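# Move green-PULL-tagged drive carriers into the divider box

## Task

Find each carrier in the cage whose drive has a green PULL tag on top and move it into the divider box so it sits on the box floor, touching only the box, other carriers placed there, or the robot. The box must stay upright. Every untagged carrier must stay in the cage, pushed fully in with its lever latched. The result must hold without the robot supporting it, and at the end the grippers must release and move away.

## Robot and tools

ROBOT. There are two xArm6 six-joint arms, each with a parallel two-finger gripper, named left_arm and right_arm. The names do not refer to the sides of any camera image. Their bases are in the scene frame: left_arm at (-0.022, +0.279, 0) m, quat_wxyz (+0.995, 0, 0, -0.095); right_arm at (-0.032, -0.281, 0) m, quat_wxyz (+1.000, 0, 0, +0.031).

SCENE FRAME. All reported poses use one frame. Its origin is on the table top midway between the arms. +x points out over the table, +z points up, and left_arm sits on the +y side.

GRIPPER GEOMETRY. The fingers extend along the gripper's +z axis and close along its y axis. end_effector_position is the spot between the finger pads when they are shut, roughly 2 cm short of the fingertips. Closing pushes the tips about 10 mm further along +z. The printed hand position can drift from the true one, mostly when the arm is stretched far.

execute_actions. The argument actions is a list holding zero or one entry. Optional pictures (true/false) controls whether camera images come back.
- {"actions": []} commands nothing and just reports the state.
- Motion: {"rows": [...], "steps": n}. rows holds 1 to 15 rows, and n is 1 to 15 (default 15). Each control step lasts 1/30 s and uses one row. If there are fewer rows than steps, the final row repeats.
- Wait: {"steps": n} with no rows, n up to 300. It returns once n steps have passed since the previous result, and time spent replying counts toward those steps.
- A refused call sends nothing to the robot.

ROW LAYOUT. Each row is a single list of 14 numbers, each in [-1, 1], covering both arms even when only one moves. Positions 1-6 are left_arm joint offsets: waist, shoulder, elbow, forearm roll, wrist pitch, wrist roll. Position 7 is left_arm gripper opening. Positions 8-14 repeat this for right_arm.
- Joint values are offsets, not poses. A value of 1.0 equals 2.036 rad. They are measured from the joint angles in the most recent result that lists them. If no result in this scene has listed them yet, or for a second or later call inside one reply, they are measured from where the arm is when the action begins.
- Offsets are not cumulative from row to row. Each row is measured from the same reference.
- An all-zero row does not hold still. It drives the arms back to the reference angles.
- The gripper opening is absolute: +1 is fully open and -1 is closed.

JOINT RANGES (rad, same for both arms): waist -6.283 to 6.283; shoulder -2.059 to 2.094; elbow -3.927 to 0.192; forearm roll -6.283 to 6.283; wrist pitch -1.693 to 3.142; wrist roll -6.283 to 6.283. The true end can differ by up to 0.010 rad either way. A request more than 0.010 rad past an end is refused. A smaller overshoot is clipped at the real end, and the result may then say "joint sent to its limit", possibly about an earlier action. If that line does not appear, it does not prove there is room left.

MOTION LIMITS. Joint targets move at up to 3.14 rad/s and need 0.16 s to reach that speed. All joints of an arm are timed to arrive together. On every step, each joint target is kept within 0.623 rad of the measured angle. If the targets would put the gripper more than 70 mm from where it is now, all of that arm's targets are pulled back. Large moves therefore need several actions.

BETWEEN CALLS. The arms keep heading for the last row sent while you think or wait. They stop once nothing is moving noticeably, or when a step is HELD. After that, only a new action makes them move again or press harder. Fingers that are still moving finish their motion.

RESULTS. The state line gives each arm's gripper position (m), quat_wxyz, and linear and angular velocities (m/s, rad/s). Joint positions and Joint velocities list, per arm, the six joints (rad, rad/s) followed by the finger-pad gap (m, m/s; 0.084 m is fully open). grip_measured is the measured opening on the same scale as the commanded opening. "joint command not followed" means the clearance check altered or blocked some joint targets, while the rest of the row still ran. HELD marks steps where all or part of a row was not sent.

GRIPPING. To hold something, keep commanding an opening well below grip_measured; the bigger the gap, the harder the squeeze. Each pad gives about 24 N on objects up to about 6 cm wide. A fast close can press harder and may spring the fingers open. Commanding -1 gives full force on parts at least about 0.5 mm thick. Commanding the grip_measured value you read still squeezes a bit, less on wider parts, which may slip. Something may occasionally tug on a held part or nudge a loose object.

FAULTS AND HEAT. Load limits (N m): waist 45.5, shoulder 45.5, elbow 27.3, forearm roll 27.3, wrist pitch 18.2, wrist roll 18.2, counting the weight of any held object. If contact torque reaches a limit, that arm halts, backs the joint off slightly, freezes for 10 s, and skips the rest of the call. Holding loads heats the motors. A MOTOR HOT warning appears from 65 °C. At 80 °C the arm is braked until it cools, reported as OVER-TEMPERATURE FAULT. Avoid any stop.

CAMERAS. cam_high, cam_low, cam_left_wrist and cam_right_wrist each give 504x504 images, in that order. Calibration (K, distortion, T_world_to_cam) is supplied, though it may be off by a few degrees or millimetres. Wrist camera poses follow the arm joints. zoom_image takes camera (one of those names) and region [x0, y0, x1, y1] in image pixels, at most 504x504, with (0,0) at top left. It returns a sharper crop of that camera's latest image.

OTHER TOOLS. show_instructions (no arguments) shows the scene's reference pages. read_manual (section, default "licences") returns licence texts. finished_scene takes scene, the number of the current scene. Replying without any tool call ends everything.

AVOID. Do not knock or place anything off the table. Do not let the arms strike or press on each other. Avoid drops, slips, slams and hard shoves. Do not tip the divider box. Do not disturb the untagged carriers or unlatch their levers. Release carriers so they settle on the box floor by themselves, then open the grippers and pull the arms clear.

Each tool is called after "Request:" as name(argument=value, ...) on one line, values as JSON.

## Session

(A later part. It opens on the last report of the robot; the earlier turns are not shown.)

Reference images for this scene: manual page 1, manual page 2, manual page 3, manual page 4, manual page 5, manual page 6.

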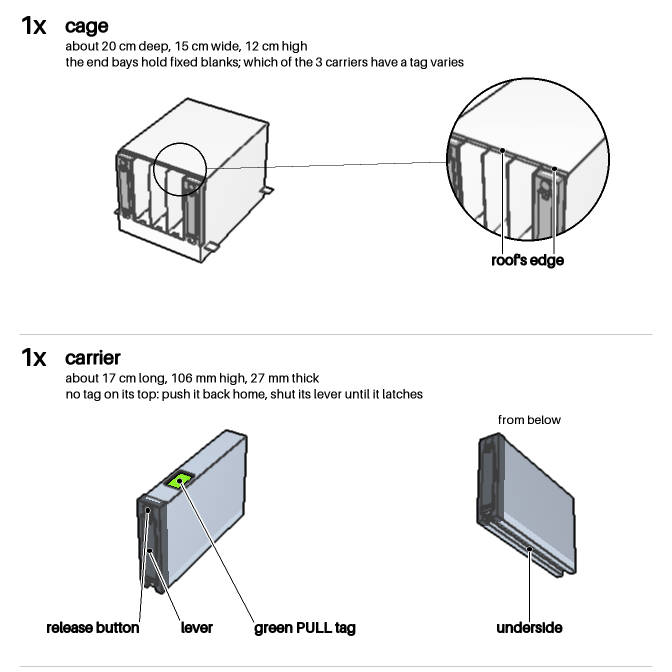

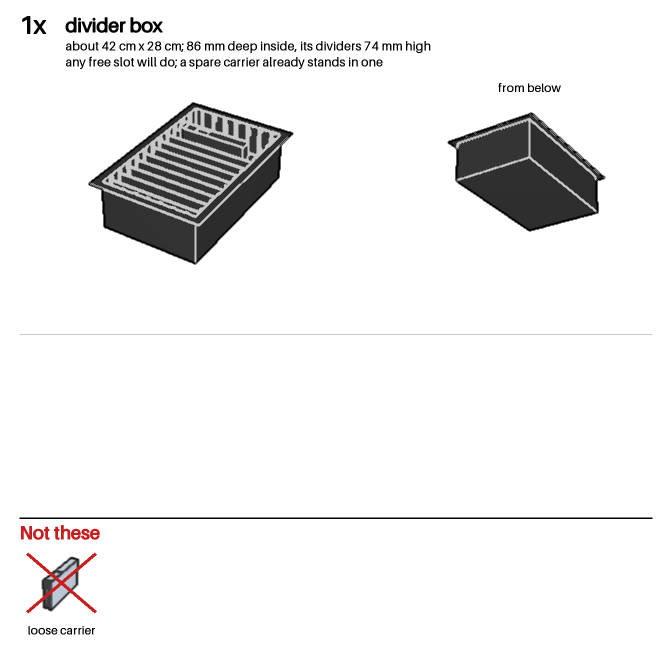

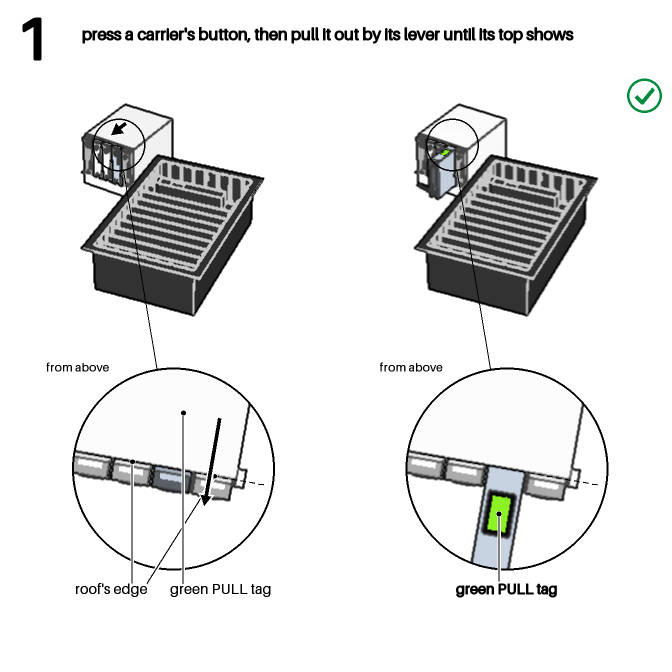

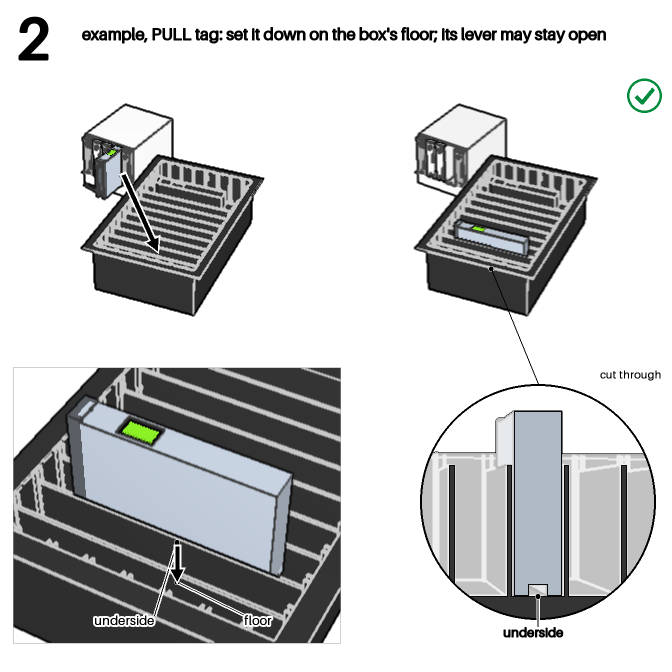

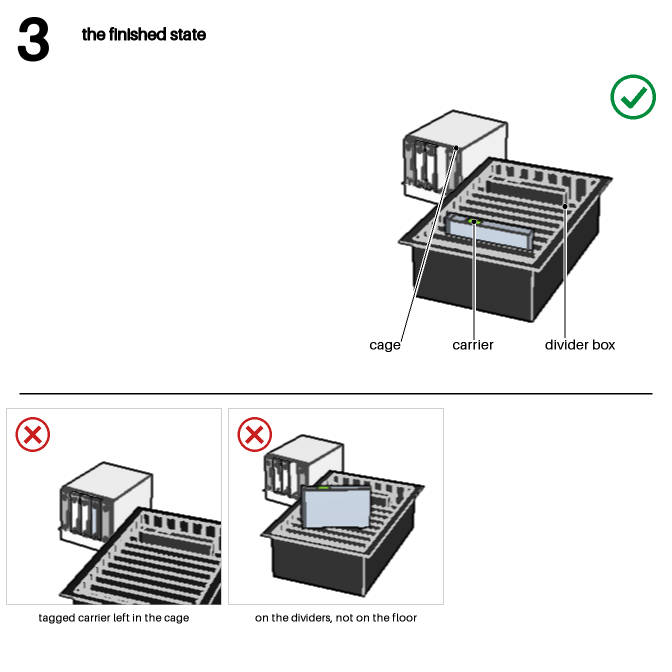

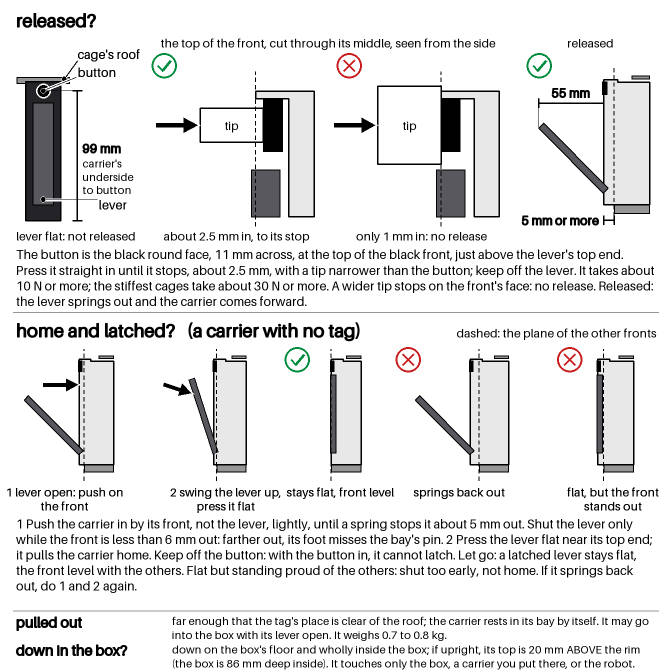

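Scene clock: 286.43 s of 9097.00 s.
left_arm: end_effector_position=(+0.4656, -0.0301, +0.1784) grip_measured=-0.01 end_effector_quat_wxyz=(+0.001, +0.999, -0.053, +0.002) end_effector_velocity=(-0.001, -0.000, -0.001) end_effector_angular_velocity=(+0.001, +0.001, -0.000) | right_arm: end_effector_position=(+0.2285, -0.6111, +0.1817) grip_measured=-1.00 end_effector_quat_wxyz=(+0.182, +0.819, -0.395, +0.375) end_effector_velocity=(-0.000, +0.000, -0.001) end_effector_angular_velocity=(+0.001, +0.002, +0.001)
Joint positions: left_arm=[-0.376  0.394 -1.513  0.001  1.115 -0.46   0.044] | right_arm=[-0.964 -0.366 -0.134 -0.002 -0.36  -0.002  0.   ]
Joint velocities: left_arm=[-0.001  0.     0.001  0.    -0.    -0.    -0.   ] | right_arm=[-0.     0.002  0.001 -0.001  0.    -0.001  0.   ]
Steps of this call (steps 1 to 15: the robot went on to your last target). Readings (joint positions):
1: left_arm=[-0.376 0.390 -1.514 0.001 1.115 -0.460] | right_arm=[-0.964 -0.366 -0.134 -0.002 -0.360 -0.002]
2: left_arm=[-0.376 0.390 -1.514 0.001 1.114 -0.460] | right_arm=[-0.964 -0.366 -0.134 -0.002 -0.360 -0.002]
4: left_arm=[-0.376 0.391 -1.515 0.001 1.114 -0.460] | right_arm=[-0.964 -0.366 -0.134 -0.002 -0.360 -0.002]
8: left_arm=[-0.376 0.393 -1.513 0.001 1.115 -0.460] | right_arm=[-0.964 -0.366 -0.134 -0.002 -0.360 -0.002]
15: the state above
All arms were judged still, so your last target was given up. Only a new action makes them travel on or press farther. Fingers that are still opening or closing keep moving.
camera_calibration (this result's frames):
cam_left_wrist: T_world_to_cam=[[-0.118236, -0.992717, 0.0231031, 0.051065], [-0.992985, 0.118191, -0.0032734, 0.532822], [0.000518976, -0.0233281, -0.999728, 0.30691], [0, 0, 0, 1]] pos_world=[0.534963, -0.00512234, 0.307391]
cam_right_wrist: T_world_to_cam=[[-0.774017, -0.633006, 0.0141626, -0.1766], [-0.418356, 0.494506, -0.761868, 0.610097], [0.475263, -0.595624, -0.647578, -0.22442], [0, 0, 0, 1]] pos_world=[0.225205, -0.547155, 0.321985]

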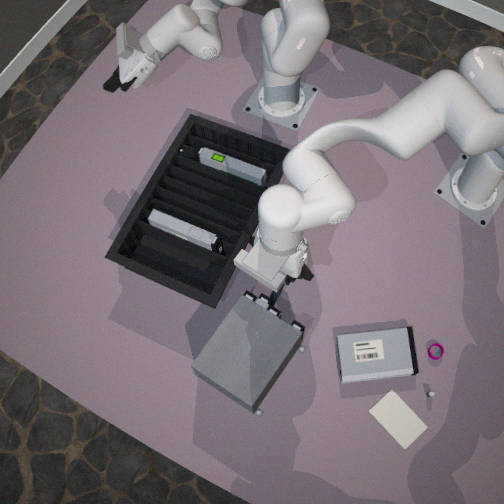

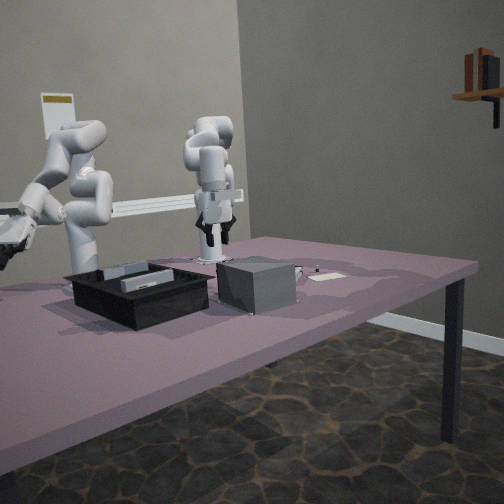

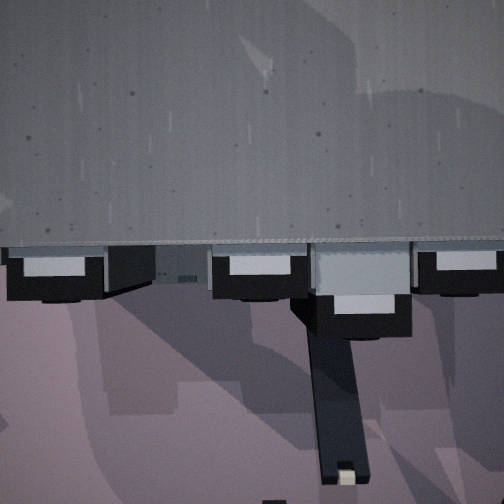

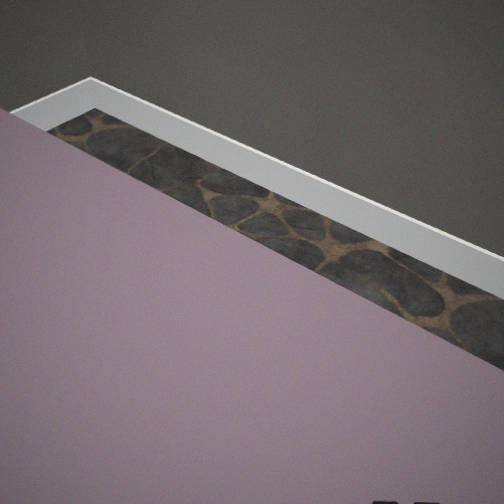

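Request:
execute_actions(actions=[{"rows":[[0,0.023,0.017,0,-0.04,0,0,0,0,0,0,0,0,-1],[0,0.046,0.034,0,-0.08,0,0,0,0,0,0,0,0,-1],[0,0.0693,0.0506,0,-0.1194,0,0,0,0,0,0,0,0,-1]],"steps":15}], pictures=false)

Request:
execute_actions(actions=[{"steps":12}], pictures=false)

Request:
execute_actions(actions=[{"rows":[[0,0,0,0,0,0,-0.2,0,0,0,0,0,0,-1],[0,0,0,0,0,0,-0.4,0,0,0,0,0,0,-1],[0,0,0,0,0,0,-0.5,0,0,0,0,0,0,-1],[0,0,0,0,0,0,-0.6,0,0,0,0,0,0,-1],[0,0,0,0,0,0,-0.7,0,0,0,0,0,0,-1],[0,0,0,0,0,0,-0.8,0,0,0,0,0,0,-1],[0,0,0,0,0,0,-1,0,0,0,0,0,0,-1]],"steps":15}], pictures=false)

Request:
execute_actions(actions=[{"rows":[[-0.002,-0.0066,0.0105,0,-0.0038,-0.002,-1,0,0,0,0,0,0,-1],[-0.004,-0.013,0.021,0,-0.0077,-0.004,-1,0,0,0,0,0,0,-1],[-0.006,-0.02,0.0315,0,-0.0115,-0.006,-1,0,0,0,0,0,0,-1],[-0.008,-0.026,0.042,0,-0.015,-0.008,-1,0,0,0,0,0,0,-1],[-0.01,-0.033,0.0525,0,-0.019,-0.01,-1,0,0,0,0,0,0,-1],[-0.012,-0.04,0.063,0,-0.023,-0.012,-1,0,0,0,0,0,0,-1],[-0.014,-0.046,0.0735,0,-0.027,-0.014,-1,0,0,0,0,0,0,-1],[-0.016,-0.053,0.084,0,-0.031,-0.016,-1,0,0,0,0,0,0,-1],[-0.018,-0.059,0.0945,0,-0.0345,-0.018,-1,0,0,0,0,0,0,-1],[-0.0204,-0.0658,0.105,0,-0.0383,-0.0204,-1,0,0,0,0,0,0,-1]],"steps":15}], pictures=false)

Request:
execute_actions(actions=[{"steps":12}])

Scene clock: 299.27 s of 9097.00 s.
left_arm: end_effector_position=(+0.4681, -0.0318, +0.0760) grip_measured=-0.01 end_effector_quat_wxyz=(+0.000, +0.999, -0.053, +0.002) end_effector_velocity=(+0.022, -0.014, +0.009) end_effector_angular_velocity=(-0.051, -0.080, +0.002) | right_arm: end_effector_position=(+0.2285, -0.6111, +0.1817) grip_measured=-1.00 end_effector_quat_wxyz=(+0.182, +0.819, -0.395, +0.375) end_effector_velocity=(+0.000, +0.000, -0.001) end_effector_angular_velocity=(+0.002, +0.001, -0.000)
Joint positions: left_arm=[-0.376  0.531 -1.413  0.001  0.878 -0.46   0.044] | right_arm=[-0.964 -0.366 -0.134 -0.002 -0.36  -0.002  0.   ]
Joint velocities: left_arm=[ 0.     0.004 -0.013 -0.    -0.087 -0.001  0.   ] | right_arm=[-0.     0.002 -0.    -0.001 -0.     0.001  0.   ]
Steps of this call (steps 1 to 90: nothing new was sent; then 9.33 s passed at rest; steps 91 to 105: all 15 steps of this action). Readings (joint positions):
91: left_arm=[-0.376 0.394 -1.513 0.001 1.115 -0.460] | right_arm=[-0.964 -0.366 -0.134 -0.002 -0.360 -0.002]
92: left_arm=[-0.376 0.395 -1.512 0.001 1.111 -0.460] | right_arm=[-0.964 -0.366 -0.134 -0.002 -0.360 -0.002]
94: left_arm=[-0.376 0.412 -1.502 0.001 1.072 -0.460] | right_arm=[-0.964 -0.366 -0.134 -0.002 -0.360 -0.002]
98: left_arm=[-0.376 0.485 -1.445 0.001 0.962 -0.460] | right_arm=[-0.964 -0.366 -0.134 -0.002 -0.360 -0.002]
105: the state above

Scene clock: 299.67 s of 9097.00 s.
left_arm: end_effector_position=(+0.4681, -0.0318, +0.0737) grip_measured=-0.01 end_effector_quat_wxyz=(+0.001, +0.999, -0.053, +0.002) end_effector_velocity=(-0.000, +0.000, -0.001) end_effector_angular_velocity=(+0.001, +0.002, +0.001) | right_arm: end_effector_position=(+0.2285, -0.6111, +0.1817) grip_measured=-1.00 end_effector_quat_wxyz=(+0.182, +0.819, -0.395, +0.375) end_effector_velocity=(-0.000, +0.000, -0.001) end_effector_angular_velocity=(+0.001, +0.002, +0.001)
Joint positions: left_arm=[-0.376  0.534 -1.41   0.001  0.872 -0.46   0.044] | right_arm=[-0.964 -0.366 -0.134 -0.002 -0.36  -0.002  0.   ]
Joint velocities: left_arm=[ 0.     0.002  0.001  0.    -0.001 -0.001  0.   ] | right_arm=[ 0.     0.002  0.     0.    -0.    -0.001  0.   ]
Steps of this call (steps 1 to 12: the robot went on to your last target). Readings (joint positions):
1: left_arm=[-0.376 0.531 -1.413 0.001 0.876 -0.460] | right_arm=[-0.964 -0.366 -0.134 -0.002 -0.360 -0.002]
2: left_arm=[-0.376 0.532 -1.413 0.001 0.874 -0.460] | right_arm=[-0.964 -0.366 -0.134 -0.002 -0.360 -0.002]
4: left_arm=[-0.376 0.532 -1.412 0.001 0.873 -0.460] | right_arm=[-0.964 -0.366 -0.134 -0.002 -0.360 -0.002]
8: left_arm=[-0.376 0.534 -1.411 0.001 0.872 -0.460] | right_arm=[-0.964 -0.366 -0.134 -0.002 -0.360 -0.002]
12: the state above

Scene clock: 300.17 s of 9097.00 s.
left_arm: end_effector_position=(+0.4681, -0.0318, +0.0738) grip_measured=-0.64 end_effector_quat_wxyz=(+0.001, +0.999, -0.053, +0.002) end_effector_velocity=(+0.000, +0.000, -0.000) end_effector_angular_velocity=(+0.000, +0.000, -0.000) | right_arm: end_effector_position=(+0.2285, -0.6111, +0.1817) grip_measured=-1.00 end_effector_quat_wxyz=(+0.182, +0.819, -0.395, +0.375) end_effector_velocity=(-0.000, -0.000, +0.000) end_effector_angular_velocity=(-0.001, +0.001, -0.000)
Joint positions: left_arm=[-0.376  0.534 -1.41   0.001  0.872 -0.46   0.016] | right_arm=[-0.964 -0.366 -0.134 -0.002 -0.36  -0.002  0.   ]
Joint velocities: left_arm=[ 0.  0. -0.  0.  0.  0. -0.] | right_arm=[-0.001 -0.001  0.     0.001  0.    -0.002  0.   ]
Steps of this call (steps 1 to 15: all 15 steps of this action). Readings (joint positions):
1: left_arm=[-0.376 0.534 -1.410 0.001 0.872 -0.460] | right_arm=[-0.964 -0.366 -0.134 -0.002 -0.360 -0.002]
2: left_arm=[-0.376 0.534 -1.410 0.001 0.872 -0.460] | right_arm=[-0.964 -0.366 -0.134 -0.002 -0.360 -0.002]
4: left_arm=[-0.376 0.534 -1.410 0.001 0.872 -0.460] | right_arm=[-0.964 -0.366 -0.134 -0.002 -0.360 -0.002]
8: left_arm=[-0.376 0.534 -1.410 0.001 0.872 -0.460] | right_arm=[-0.964 -0.366 -0.134 -0.002 -0.360 -0.002]
15: the state above

Scene clock: 300.67 s of 9097.00 s.
left_arm: end_effector_position=(+0.4220, -0.0273, +0.0735) grip_measured=-0.64 end_effector_quat_wxyz=(+0.000, +0.999, -0.054, +0.002) end_effector_velocity=(-0.046, +0.006, -0.000) end_effector_angular_velocity=(-0.004, -0.006, +0.003) | right_arm: end_effector_position=(+0.2285, -0.6111, +0.1817) grip_measured=-1.00 end_effector_quat_wxyz=(+0.182, +0.819, -0.395, +0.375) end_effector_velocity=(-0.000, -0.000, -0.000) end_effector_angular_velocity=(+0.000, -0.000, -0.002)
Joint positions: left_arm=[-0.415  0.41  -1.214  0.001  0.8   -0.498  0.016] | right_arm=[-0.964 -0.366 -0.134 -0.002 -0.36  -0.002  0.   ]
Joint velocities: left_arm=[-0.039 -0.127  0.199 -0.    -0.079 -0.043  0.   ] | right_arm=[-0.001  0.    -0.     0.001  0.     0.     0.   ]
Steps of this call (steps 1 to 15: all 15 steps of this action). Readings (joint positions):
1: left_arm=[-0.376 0.534 -1.410 0.001 0.872 -0.460] | right_arm=[-0.964 -0.366 -0.134 -0.002 -0.360 -0.002]
2: left_arm=[-0.376 0.533 -1.408 0.001 0.870 -0.461] | right_arm=[-0.964 -0.366 -0.134 -0.002 -0.360 -0.002]
4: left_arm=[-0.379 0.524 -1.394 0.002 0.864 -0.464] | right_arm=[-0.964 -0.366 -0.134 -0.002 -0.360 -0.002]
8: left_arm=[-0.391 0.484 -1.330 0.002 0.842 -0.476] | right_arm=[-0.964 -0.366 -0.134 -0.002 -0.360 -0.002]
15: the state above

Scene clock: 301.07 s of 9097.00 s.
left_arm: end_effector_position=(+0.4183, -0.0266, +0.0732) grip_measured=-0.64 end_effector_quat_wxyz=(+0.001, +0.999, -0.053, +0.002) end_effector_velocity=(-0.002, +0.001, -0.001) end_effector_angular_velocity=(+0.002, +0.002, +0.000) | right_arm: end_effector_position=(+0.2285, -0.6111, +0.1817) grip_measured=-1.00 end_effector_quat_wxyz=(+0.182, +0.819, -0.395, +0.375) end_effector_velocity=(-0.000, +0.001, -0.001) end_effector_angular_velocity=(+0.002, +0.002, +0.001)
Joint positions: left_arm=[-0.417  0.4   -1.198  0.001  0.793 -0.502  0.016] | right_arm=[-0.964 -0.366 -0.134 -0.002 -0.36  -0.002  0.   ]
Joint velocities: left_arm=[-0.001 -0.002  0.004  0.     0.    -0.001  0.   ] | right_arm=[ 0.     0.002  0.001 -0.    -0.    -0.     0.   ]
Steps of this call (steps 1 to 12: the robot went on to your last target). Readings (joint positions):
1: left_arm=[-0.416 0.407 -1.209 0.001 0.798 -0.499] | right_arm=[-0.964 -0.366 -0.134 -0.002 -0.360 -0.002]
2: left_arm=[-0.416 0.405 -1.205 0.001 0.797 -0.500] | right_arm=[-0.964 -0.366 -0.134 -0.002 -0.360 -0.002]
4: left_arm=[-0.417 0.402 -1.201 0.001 0.795 -0.501] | right_arm=[-0.964 -0.366 -0.134 -0.002 -0.360 -0.002]
8: left_arm=[-0.417 0.401 -1.199 0.001 0.793 -0.502] | right_arm=[-0.964 -0.366 -0.134 -0.002 -0.360 -0.002]
12: the state above
camera_calibration (this result's frames):
cam_left_wrist: T_world_to_cam=[[-0.118634, -0.992663, 0.0233574, 0.051528], [-0.992938, 0.118604, -0.00267237, 0.485128], [-0.000117522, -0.0235095, -0.999724, 0.202082], [0, 0, 0, 1]] pos_world=[0.487839, -0.00163734, 0.202119]
cam_right_wrist: T_world_to_cam=[[-0.774017, -0.633006, 0.0141627, -0.1766], [-0.418356, 0.494505, -0.761868, 0.610097], [0.475263, -0.595624, -0.647578, -0.22442], [0, 0, 0, 1]] pos_world=[0.225205, -0.547155, 0.321985]

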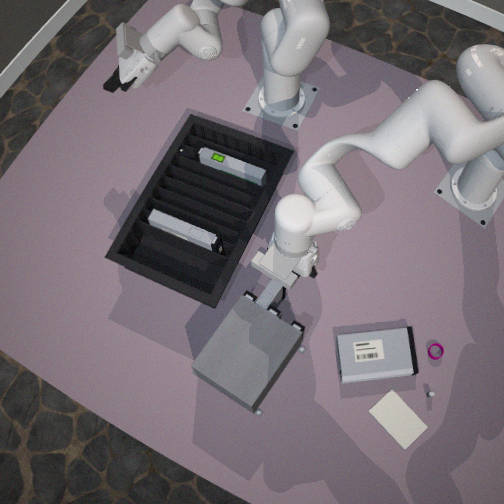

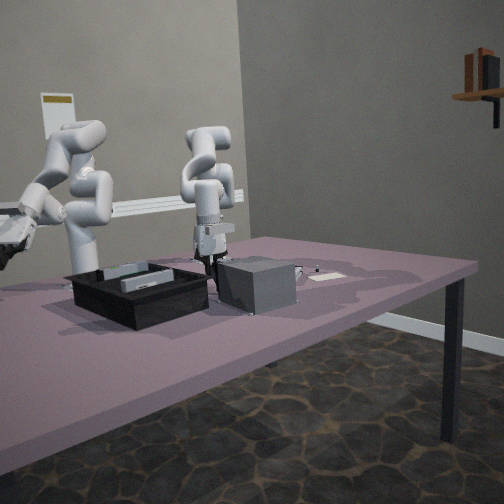

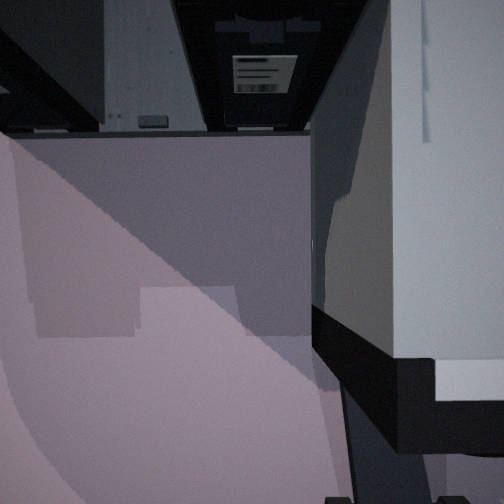

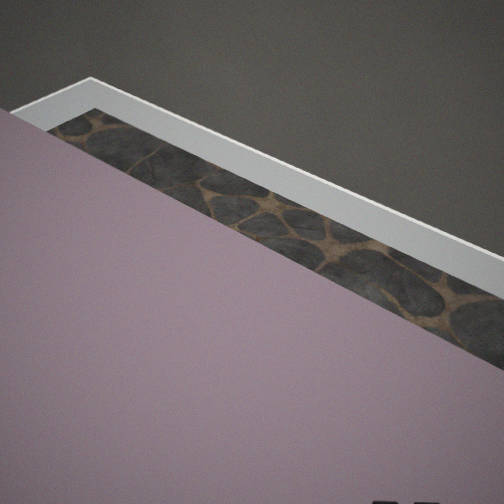

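Request:
execute_actions(actions=[{"rows":[[0.002,0.0066,-0.0105,0,0.0038,0.002,-1,0,0,0,0,0,0,-1],[0.004,0.013,-0.021,0,0.0077,0.004,-1,0,0,0,0,0,0,-1],[0.006,0.02,-0.0315,0,0.0115,0.006,-1,0,0,0,0,0,0,-1],[0.008,0.026,-0.042,0,0.015,0.008,-1,0,0,0,0,0,0,-1],[0.01,0.033,-0.0525,0,0.019,0.01,-1,0,0,0,0,0,0,-1],[0.012,0.04,-0.063,0,0.023,0.012,-1,0,0,0,0,0,0,-1],[0.014,0.046,-0.0735,0,0.027,0.014,-1,0,0,0,0,0,0,-1],[0.016,0.053,-0.084,0,0.031,0.016,-1,0,0,0,0,0,0,-1],[0.018,0.059,-0.0945,0,0.0345,0.018,-1,0,0,0,0,0,0,-1],[0.0204,0.0658,-0.105,0,0.0383,0.0204,-1,0,0,0,0,0,0,-1],[0.0217,0.071,-0.113,0,0.041,0.0217,-1,0,0,0,0,0,0,-1],[0.0229,0.0755,-0.1205,0,0.044,0.0229,-1,0,0,0,0,0,0,-1]],"steps":15}], pictures=false)

Request:
execute_actions(actions=[{"steps":15}], pictures=false)

Request:
execute_actions(actions=[{"rows":[[0,0,0,0,0,0,0,0,0,0,0,0,0,-1],[0,0,0,0,0,0,0,0,0,0,0,0,0,-1],[0,0,0,0,0,0,0,0,0,0,0,0,0,-1],[0,0,0,0,0,0,0,0,0,0,0,0,0,-1],[0,0,0,0,0,0,0,0,0,0,0,0,0,-1],[0,0,0,0,0,0,0,0,0,0,0,0,0,-1],[0,-0.023,-0.017,0,0.04,0,0,0,0,0,0,0,0,-1],[0,-0.046,-0.034,0,0.08,0,0,0,0,0,0,0,0,-1],[0,-0.0693,-0.0506,0,0.1194,0,0,0,0,0,0,0,0,-1]],"steps":15}], pictures=false)

Request:
execute_actions(actions=[{"steps":20}])

Scene clock: 313.37 s of 9097.00 s.
left_arm: end_effector_position=(+0.4679, -0.0318, +0.0731) grip_measured=-0.64 end_effector_quat_wxyz=(+0.000, +0.999, -0.053, +0.002) end_effector_velocity=(+0.088, -0.007, +0.001) end_effector_angular_velocity=(-0.009, -0.014, +0.002) | right_arm: end_effector_position=(+0.2285, -0.6111, +0.1817) grip_measured=-1.00 end_effector_quat_wxyz=(+0.182, +0.819, -0.395, +0.375) end_effector_velocity=(+0.000, +0.000, +0.000) end_effector_angular_velocity=(-0.000, -0.001, +0.000)
Joint positions: left_arm=[-0.376  0.535 -1.41   0.001  0.871 -0.461  0.016] | right_arm=[-0.964 -0.366 -0.134 -0.002 -0.36  -0.002  0.   ]
Joint velocities: left_arm=[ 0.07   0.234 -0.376 -0.001  0.125  0.069  0.   ] | right_arm=[ 0.001 -0.    -0.     0.     0.     0.     0.   ]
Steps of this call (steps 1 to 30: the robot went on to your last target; steps 31 to 90: nothing new was sent; then 8.80 s passed at rest; steps 91 to 105: all 15 steps of this action). Readings (joint positions):
91: left_arm=[-0.418 0.400 -1.197 0.001 0.794 -0.502] | right_arm=[-0.964 -0.366 -0.134 -0.002 -0.360 -0.002]
92: left_arm=[-0.417 0.401 -1.198 0.001 0.795 -0.502] | right_arm=[-0.964 -0.366 -0.134 -0.002 -0.360 -0.002]
94: left_arm=[-0.416 0.410 -1.211 0.001 0.803 -0.499] | right_arm=[-0.964 -0.366 -0.134 -0.002 -0.360 -0.002]
98: left_arm=[-0.403 0.451 -1.275 0.001 0.825 -0.487] | right_arm=[-0.964 -0.366 -0.134 -0.002 -0.360 -0.002]
105: the state above

Scene clock: 313.87 s of 9097.00 s.
left_arm: end_effector_position=(+0.4750, -0.0326, +0.0735) grip_measured=-0.64 end_effector_quat_wxyz=(+0.001, +0.999, -0.053, +0.002) end_effector_velocity=(+0.001, -0.000, +0.000) end_effector_angular_velocity=(-0.001, -0.001, +0.001) | right_arm: end_effector_position=(+0.2285, -0.6111, +0.1817) grip_measured=-1.00 end_effector_quat_wxyz=(+0.182, +0.819, -0.395, +0.375) end_effector_velocity=(-0.000, +0.000, +0.000) end_effector_angular_velocity=(-0.001, +0.000, +0.001)
Joint positions: left_arm=[-0.371  0.555 -1.442  0.002  0.883 -0.455  0.016] | right_arm=[-0.964 -0.366 -0.134 -0.002 -0.36  -0.002  0.   ]
Joint velocities: left_arm=[ 0.     0.001 -0.003 -0.     0.    -0.    -0.   ] | right_arm=[-0.    -0.001  0.001 -0.     0.    -0.001  0.   ]
Steps of this call (steps 1 to 15: the robot went on to your last target). Readings (joint positions):
1: left_arm=[-0.374 0.542 -1.420 0.001 0.874 -0.459] | right_arm=[-0.964 -0.366 -0.134 -0.002 -0.360 -0.002]
2: left_arm=[-0.373 0.546 -1.427 0.001 0.877 -0.458] | right_arm=[-0.964 -0.366 -0.134 -0.002 -0.360 -0.002]
4: left_arm=[-0.372 0.551 -1.435 0.001 0.880 -0.457] | right_arm=[-0.964 -0.366 -0.134 -0.002 -0.360 -0.002]
8: left_arm=[-0.371 0.554 -1.440 0.002 0.882 -0.456] | right_arm=[-0.964 -0.366 -0.134 -0.002 -0.360 -0.002]
15: the state above

Scene clock: 314.37 s of 9097.00 s.
left_arm: end_effector_position=(+0.4773, -0.0339, +0.1552) grip_measured=-0.01 end_effector_quat_wxyz=(+0.003, +0.999, -0.053, +0.007) end_effector_velocity=(-0.012, +0.008, +0.322) end_effector_angular_velocity=(-0.032, -0.051, +0.002) | right_arm: end_effector_position=(+0.2285, -0.6111, +0.1817) grip_measured=-1.00 end_effector_quat_wxyz=(+0.182, +0.819, -0.395, +0.375) end_effector_velocity=(-0.000, -0.000, +0.001) end_effector_angular_velocity=(-0.001, -0.001, -0.000)
Joint positions: left_arm=[-0.371  0.448 -1.523  0.002  1.059 -0.455  0.044] | right_arm=[-0.964 -0.366 -0.134 -0.002 -0.36  -0.002  0.   ]
Joint velocities: left_arm=[ 0.    -0.422 -0.302 -0.     0.664 -0.001  0.   ] | right_arm=[-0.001 -0.001 -0.    -0.    -0.    -0.     0.   ]
Steps of this call (steps 1 to 15: all 15 steps of this action). Readings (joint positions):
1: left_arm=[-0.371 0.555 -1.442 0.001 0.883 -0.455] | right_arm=[-0.964 -0.366 -0.134 -0.002 -0.360 -0.002]
2: left_arm=[-0.371 0.555 -1.443 0.002 0.882 -0.455] | right_arm=[-0.964 -0.366 -0.134 -0.002 -0.360 -0.002]
4: left_arm=[-0.371 0.554 -1.444 0.002 0.882 -0.455] | right_arm=[-0.964 -0.366 -0.134 -0.002 -0.360 -0.002]
8: left_arm=[-0.371 0.552 -1.444 0.002 0.886 -0.455] | right_arm=[-0.964 -0.366 -0.134 -0.002 -0.360 -0.002]
15: the state above

Scene clock: 315.03 s of 9097.00 s.
left_arm: end_effector_position=(+0.4722, -0.0307, +0.1793) grip_measured=-0.01 end_effector_quat_wxyz=(+0.001, +0.999, -0.053, +0.003) end_effector_velocity=(+0.000, -0.000, +0.000) end_effector_angular_velocity=(-0.001, -0.001, +0.001) | right_arm: end_effector_position=(+0.2285, -0.6111, +0.1817) grip_measured=-1.00 end_effector_quat_wxyz=(+0.182, +0.819, -0.395, +0.375) end_effector_velocity=(-0.000, +0.000, -0.000) end_effector_angular_velocity=(+0.001, -0.001, -0.001)
Joint positions: left_arm=[-0.371  0.414 -1.545  0.002  1.126 -0.455  0.044] | right_arm=[-0.964 -0.366 -0.134 -0.002 -0.36  -0.002  0.   ]
Joint velocities: left_arm=[ 0.    -0.    -0.001 -0.     0.    -0.001 -0.   ] | right_arm=[ 0.    -0.     0.     0.     0.     0.001  0.   ]
Steps of this call (steps 1 to 20: the robot went on to your last target). Readings (joint positions):
1: left_arm=[-0.371 0.436 -1.531 0.001 1.078 -0.455] | right_arm=[-0.964 -0.366 -0.134 -0.002 -0.360 -0.002]
2: left_arm=[-0.371 0.427 -1.538 0.001 1.093 -0.455] | right_arm=[-0.964 -0.366 -0.134 -0.002 -0.360 -0.002]
4: left_arm=[-0.371 0.418 -1.542 0.001 1.110 -0.455] | right_arm=[-0.964 -0.366 -0.134 -0.002 -0.360 -0.002]
8: left_arm=[-0.371 0.416 -1.542 0.002 1.123 -0.455] | right_arm=[-0.964 -0.366 -0.134 -0.002 -0.360 -0.002]
20: the state above
camera_calibration (this result's frames):
cam_left_wrist: T_world_to_cam=[[-0.11815, -0.992722, 0.0233143, 0.051165], [-0.992995, 0.118091, -0.00388189, 0.539591], [0.00110043, -0.0236096, -0.999721, 0.307441], [0, 0, 0, 1]] pos_world=[0.541518, -0.00566968, 0.308256]
cam_right_wrist: T_world_to_cam=[[-0.774017, -0.633006, 0.0141627, -0.1766], [-0.418356, 0.494505, -0.761868, 0.610097], [0.475263, -0.595624, -0.647578, -0.22442], [0, 0, 0, 1]] pos_world=[0.225205, -0.547155, 0.321985]

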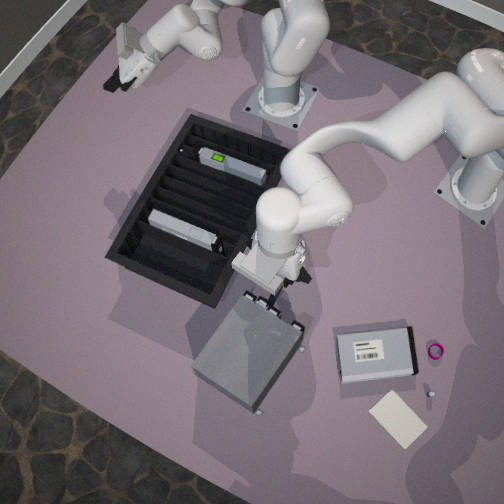

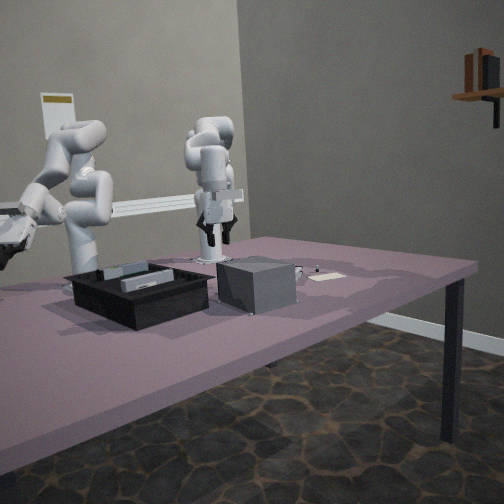

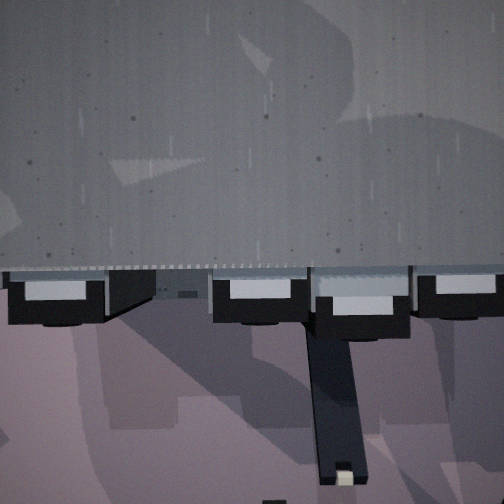

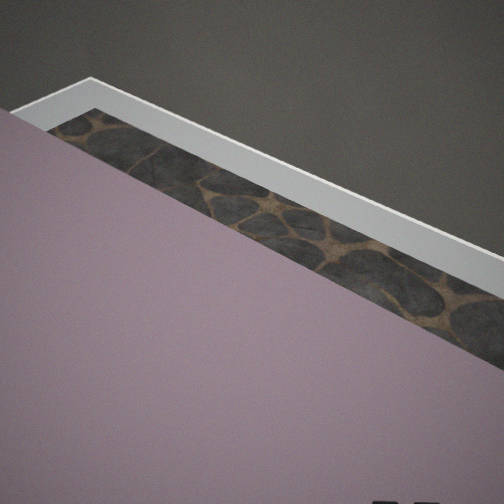

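Request:
execute_actions(actions=[{"rows":[[-0.035,-0.203,0,0,-0.4,0.2235,-1,0,0,0,0,0,0,-1]],"steps":15}], pictures=false)

Request:
execute_actions(actions=[{"steps":30}], pictures=false)

Request:
execute_actions(actions=[{"rows":[[0,0,0.5447,0,-0.596,0,-1,0,0,0,0,0,0,-1]],"steps":15}], pictures=false)

Request:
execute_actions(actions=[{"steps":45}], pictures=false)

Request:
execute_actions(actions=[{"rows":[[0,0.215,0,0,0,0,-1,0,0,0,0,0,0,-1]],"steps":15}], pictures=false)

Request:
execute_actions(actions=[{"steps":25}])

Scene clock: 324.20 s of 9097.00 s.
left_arm: end_effector_position=(+0.5230, -0.0864, +0.3329) grip_measured=-1.00 end_effector_quat_wxyz=(+0.101, +0.956, -0.160, +0.225) end_effector_velocity=(+0.075, -0.100, +0.383) end_effector_angular_velocity=(-0.472, -1.045, -0.413) | right_arm: end_effector_position=(+0.2285, -0.6111, +0.1817) grip_measured=-1.00 end_effector_quat_wxyz=(+0.182, +0.819, -0.395, +0.375) end_effector_velocity=(+0.000, +0.000, -0.000) end_effector_angular_velocity=(-0.000, +0.002, +0.002)
Joint positions: left_arm=[-0.401  0.236 -1.546  0.002  0.81  -0.261  0.   ] | right_arm=[-0.964 -0.366 -0.134 -0.002 -0.36  -0.002  0.   ]
Joint velocities: left_arm=[-0.062 -0.365 -0.001 -0.    -0.766  0.399  0.   ] | right_arm=[ 0.     0.001 -0.    -0.001 -0.    -0.001  0.   ]
Steps of this call (steps 1 to 15: the robot went on to your last target; steps 16 to 90: nothing new was sent; then 5.67 s passed at rest; steps 91 to 105: all 15 steps of this action). Readings (joint positions):
91: left_arm=[-0.371 0.413 -1.545 0.002 1.126 -0.455] | right_arm=[-0.964 -0.366 -0.134 -0.002 -0.360 -0.002]
92: left_arm=[-0.371 0.412 -1.544 0.002 1.122 -0.452] | right_arm=[-0.964 -0.366 -0.134 -0.002 -0.360 -0.002]
94: left_arm=[-0.374 0.393 -1.539 0.002 1.087 -0.426] | right_arm=[-0.964 -0.366 -0.134 -0.002 -0.360 -0.002]
98: left_arm=[-0.386 0.325 -1.547 0.001 0.988 -0.359] | right_arm=[-0.964 -0.366 -0.134 -0.002 -0.360 -0.002]
105: the state above

Scene clock: 325.20 s of 9097.00 s.
left_arm: end_effector_position=(+0.5112, -0.1110, +0.6065) grip_measured=-1.00 end_effector_quat_wxyz=(+0.179, +0.776, -0.254, +0.548) end_effector_velocity=(-0.004, +0.002, +0.018) end_effector_angular_velocity=(-0.016, -0.031, -0.002) | right_arm: end_effector_position=(+0.2285, -0.6111, +0.1817) grip_measured=-1.00 end_effector_quat_wxyz=(+0.182, +0.819, -0.395, +0.375) end_effector_velocity=(-0.000, +0.000, -0.001) end_effector_angular_velocity=(+0.001, +0.001, -0.000)
Joint positions: left_arm=[-0.442  0.002 -1.544  0.002  0.312 -0.001  0.   ] | right_arm=[-0.964 -0.366 -0.134 -0.002 -0.36  -0.002  0.   ]
Joint velocities: left_arm=[-0.001 -0.012 -0.011 -0.    -0.01   0.006  0.   ] | right_arm=[-0.001 -0.     0.001  0.     0.    -0.     0.   ]
Steps of this call (steps 1 to 30: the robot went on to your last target). Readings (joint positions):
1: left_arm=[-0.403 0.224 -1.546 0.002 0.785 -0.247] | right_arm=[-0.964 -0.366 -0.134 -0.002 -0.360 -0.002]
2: left_arm=[-0.405 0.212 -1.546 0.002 0.760 -0.234] | right_arm=[-0.964 -0.366 -0.134 -0.002 -0.360 -0.002]
4: left_arm=[-0.410 0.189 -1.545 0.002 0.709 -0.208] | right_arm=[-0.964 -0.366 -0.134 -0.002 -0.360 -0.002]
8: left_arm=[-0.418 0.142 -1.545 0.002 0.611 -0.157] | right_arm=[-0.964 -0.366 -0.134 -0.002 -0.360 -0.002]
30: the state above

Scene clock: 325.70 s of 9097.00 s.
left_arm: end_effector_position=(+0.5090, -0.1096, +0.4586) grip_measured=-1.00 end_effector_quat_wxyz=(+0.179, +0.776, -0.254, +0.548) end_effector_velocity=(-0.066, +0.048, -0.360) end_effector_angular_velocity=(+0.011, +0.017, -0.001) | right_arm: end_effector_position=(+0.2285, -0.6111, +0.1817) grip_measured=-1.00 end_effector_quat_wxyz=(+0.182, +0.819, -0.395, +0.375) end_effector_velocity=(-0.000, +0.000, -0.000) end_effector_angular_velocity=(+0.001, +0.000, -0.000)
Joint positions: left_arm=[-0.442  0.002 -1.12   0.002 -0.112 -0.001  0.   ] | right_arm=[-0.964 -0.366 -0.134 -0.002 -0.36  -0.002  0.   ]
Joint velocities: left_arm=[ 0.     0.005  1.031  0.    -1.015 -0.     0.   ] | right_arm=[ 0.     0.001  0.     0.001 -0.     0.     0.   ]
Steps of this call (steps 1 to 15: all 15 steps of this action). Readings (joint positions):
1: left_arm=[-0.442 0.002 -1.544 0.002 0.312 -0.001] | right_arm=[-0.964 -0.366 -0.134 -0.002 -0.360 -0.002]
2: left_arm=[-0.442 0.001 -1.542 0.001 0.308 -0.001] | right_arm=[-0.964 -0.366 -0.134 -0.002 -0.360 -0.002]
4: left_arm=[-0.442 -0.002 -1.508 0.001 0.266 -0.001] | right_arm=[-0.964 -0.366 -0.134 -0.002 -0.360 -0.002]
8: left_arm=[-0.442 0.003 -1.357 0.002 0.126 -0.001] | right_arm=[-0.964 -0.366 -0.134 -0.002 -0.360 -0.002]
15: the state above

Scene clock: 327.20 s of 9097.00 s.
left_arm: end_effector_position=(+0.4056, -0.0342, +0.2880) grip_measured=-1.00 end_effector_quat_wxyz=(+0.193, +0.747, -0.245, +0.588) end_effector_velocity=(+0.000, -0.000, -0.001) end_effector_angular_velocity=(+0.000, +0.001, +0.000) | right_arm: end_effector_position=(+0.2285, -0.6111, +0.1817) grip_measured=-1.00 end_effector_quat_wxyz=(+0.182, +0.819, -0.395, +0.375) end_effector_velocity=(-0.000, +0.000, -0.001) end_effector_angular_velocity=(+0.001, +0.001, +0.000)
Joint positions: left_arm=[-0.442  0.002 -0.435  0.002 -0.901 -0.001  0.   ] | right_arm=[-0.964 -0.366 -0.134 -0.002 -0.36  -0.002  0.   ]
Joint velocities: left_arm=[ 0.     0.001 -0.     0.     0.    -0.001  0.   ] | right_arm=[-0.     0.001  0.001 -0.     0.    -0.     0.   ]
Steps of this call (steps 1 to 45: the robot went on to your last target). Readings (joint positions):
1: left_arm=[-0.442 0.003 -1.086 0.002 -0.146 -0.001] | right_arm=[-0.964 -0.366 -0.134 -0.002 -0.360 -0.002]
2: left_arm=[-0.442 0.003 -1.052 0.002 -0.180 -0.001] | right_arm=[-0.964 -0.366 -0.134 -0.002 -0.360 -0.002]
4: left_arm=[-0.442 0.002 -0.984 0.002 -0.248 -0.001] | right_arm=[-0.964 -0.366 -0.134 -0.002 -0.360 -0.002]
8: left_arm=[-0.442 0.002 -0.845 0.002 -0.403 -0.001] | right_arm=[-0.964 -0.366 -0.134 -0.002 -0.360 -0.002]
45: the state above
All arms were judged still, so your last target was given up. Only a new action makes them travel on or press farther. Fingers that are still opening or closing keep moving.

Scene clock: 327.70 s of 9097.00 s.
left_arm: end_effector_position=(+0.3887, -0.0218, +0.1182) grip_measured=-1.00 end_effector_quat_wxyz=(+0.151, +0.832, -0.272, +0.460) end_effector_velocity=(-0.090, +0.066, -0.384) end_effector_angular_velocity=(+0.445, +0.607, +0.000) | right_arm: end_effector_position=(+0.2285, -0.6111, +0.1817) grip_measured=-1.00 end_effector_quat_wxyz=(+0.182, +0.819, -0.395, +0.375) end_effector_velocity=(+0.000, +0.000, -0.000) end_effector_angular_velocity=(+0.000, +0.001, +0.000)
Joint positions: left_arm=[-0.442  0.325 -0.435  0.002 -0.901 -0.001  0.   ] | right_arm=[-0.964 -0.366 -0.134 -0.002 -0.36  -0.002  0.   ]
Joint velocities: left_arm=[ 0.     0.755 -0.002  0.    -0.001  0.     0.   ] | right_arm=[ 0.     0.001  0.     0.    -0.    -0.001  0.   ]
Steps of this call (steps 1 to 15: all 15 steps of this action). Readings (joint positions):
1: left_arm=[-0.442 0.002 -0.435 0.002 -0.901 -0.001] | right_arm=[-0.964 -0.366 -0.134 -0.002 -0.360 -0.002]
2: left_arm=[-0.442 0.005 -0.436 0.002 -0.901 -0.001] | right_arm=[-0.964 -0.366 -0.134 -0.002 -0.360 -0.002]
4: left_arm=[-0.442 0.039 -0.439 0.001 -0.902 -0.001] | right_arm=[-0.964 -0.366 -0.134 -0.002 -0.360 -0.002]
8: left_arm=[-0.442 0.148 -0.434 0.002 -0.900 -0.001] | right_arm=[-0.964 -0.366 -0.134 -0.002 -0.360 -0.002]
15: the state above

Scene clock: 328.53 s of 9097.00 s.
left_arm: end_effector_position=(+0.3724, -0.0099, +0.0613) grip_measured=-1.00 end_effector_quat_wxyz=(+0.135, +0.856, -0.280, +0.412) end_effector_velocity=(-0.000, -0.000, -0.001) end_effector_angular_velocity=(+0.001, +0.000, -0.001) | right_arm: end_effector_position=(+0.2285, -0.6111, +0.1817) grip_measured=-1.00 end_effector_quat_wxyz=(+0.182, +0.819, -0.395, +0.375) end_effector_velocity=(-0.000, +0.000, -0.001) end_effector_angular_velocity=(+0.002, +0.001, -0.000)
Joint positions: left_arm=[-0.442  0.439 -0.435  0.002 -0.901 -0.001  0.   ] | right_arm=[-0.964 -0.366 -0.134 -0.002 -0.36  -0.002  0.   ]
Joint velocities: left_arm=[-0.     0.001  0.     0.     0.     0.001  0.   ] | right_arm=[ 0.001  0.003 -0.     0.001 -0.    -0.     0.   ]
Steps of this call (steps 1 to 25: the robot went on to your last target). Readings (joint positions):
1: left_arm=[-0.442 0.350 -0.435 0.002 -0.901 -0.001] | right_arm=[-0.964 -0.366 -0.134 -0.002 -0.360 -0.002]
2: left_arm=[-0.442 0.374 -0.435 0.002 -0.901 -0.001] | right_arm=[-0.964 -0.366 -0.134 -0.002 -0.360 -0.002]
4: left_arm=[-0.442 0.410 -0.433 0.002 -0.900 -0.001] | right_arm=[-0.964 -0.366 -0.134 -0.002 -0.360 -0.002]
8: left_arm=[-0.442 0.433 -0.435 0.002 -0.901 -0.001] | right_arm=[-0.964 -0.366 -0.134 -0.002 -0.360 -0.002]
25: the state above
camera_calibration (this result's frames):
cam_left_wrist: T_world_to_cam=[[-0.611433, -0.791281, 0.004886, 0.249628], [-0.497391, 0.379523, -0.780105, 0.303187], [0.615428, -0.479413, -0.625629, -0.066181], [0, 0, 0, 1]] pos_world=[0.344163, 0.0507309, 0.193894]
cam_right_wrist: T_world_to_cam=[[-0.774017, -0.633006, 0.0141628, -0.1766], [-0.418357, 0.494505, -0.761868, 0.610097], [0.475263, -0.595624, -0.647578, -0.224419], [0, 0, 0, 1]] pos_world=[0.225205, -0.547155, 0.321985]

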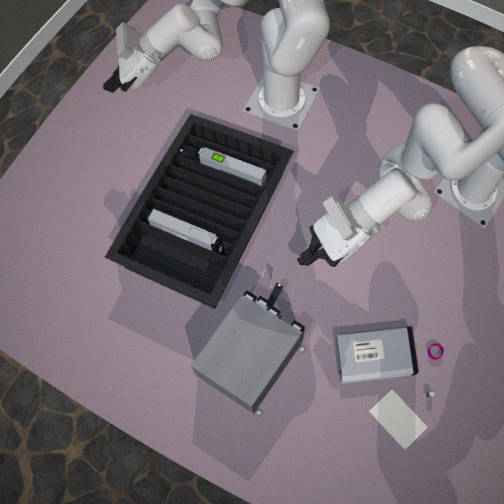

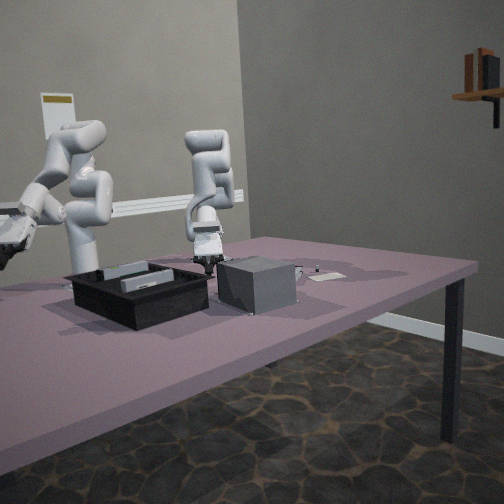

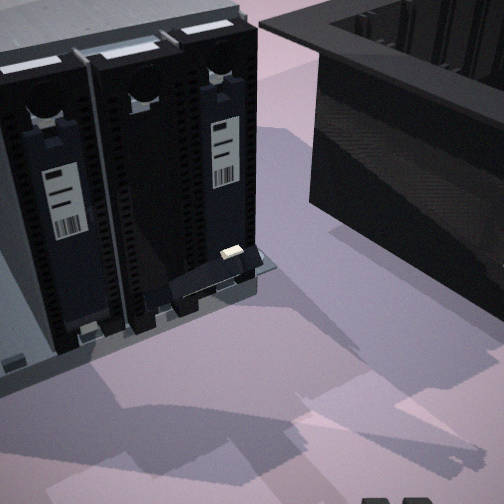

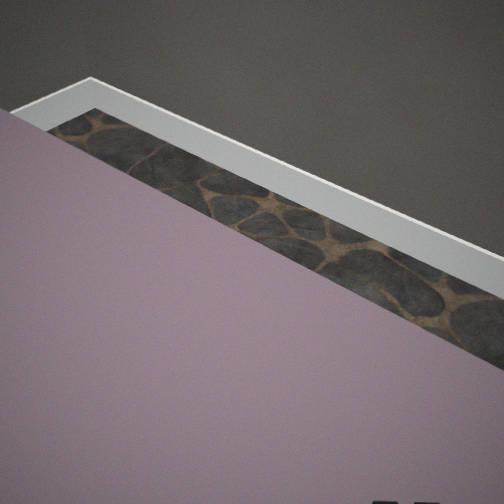

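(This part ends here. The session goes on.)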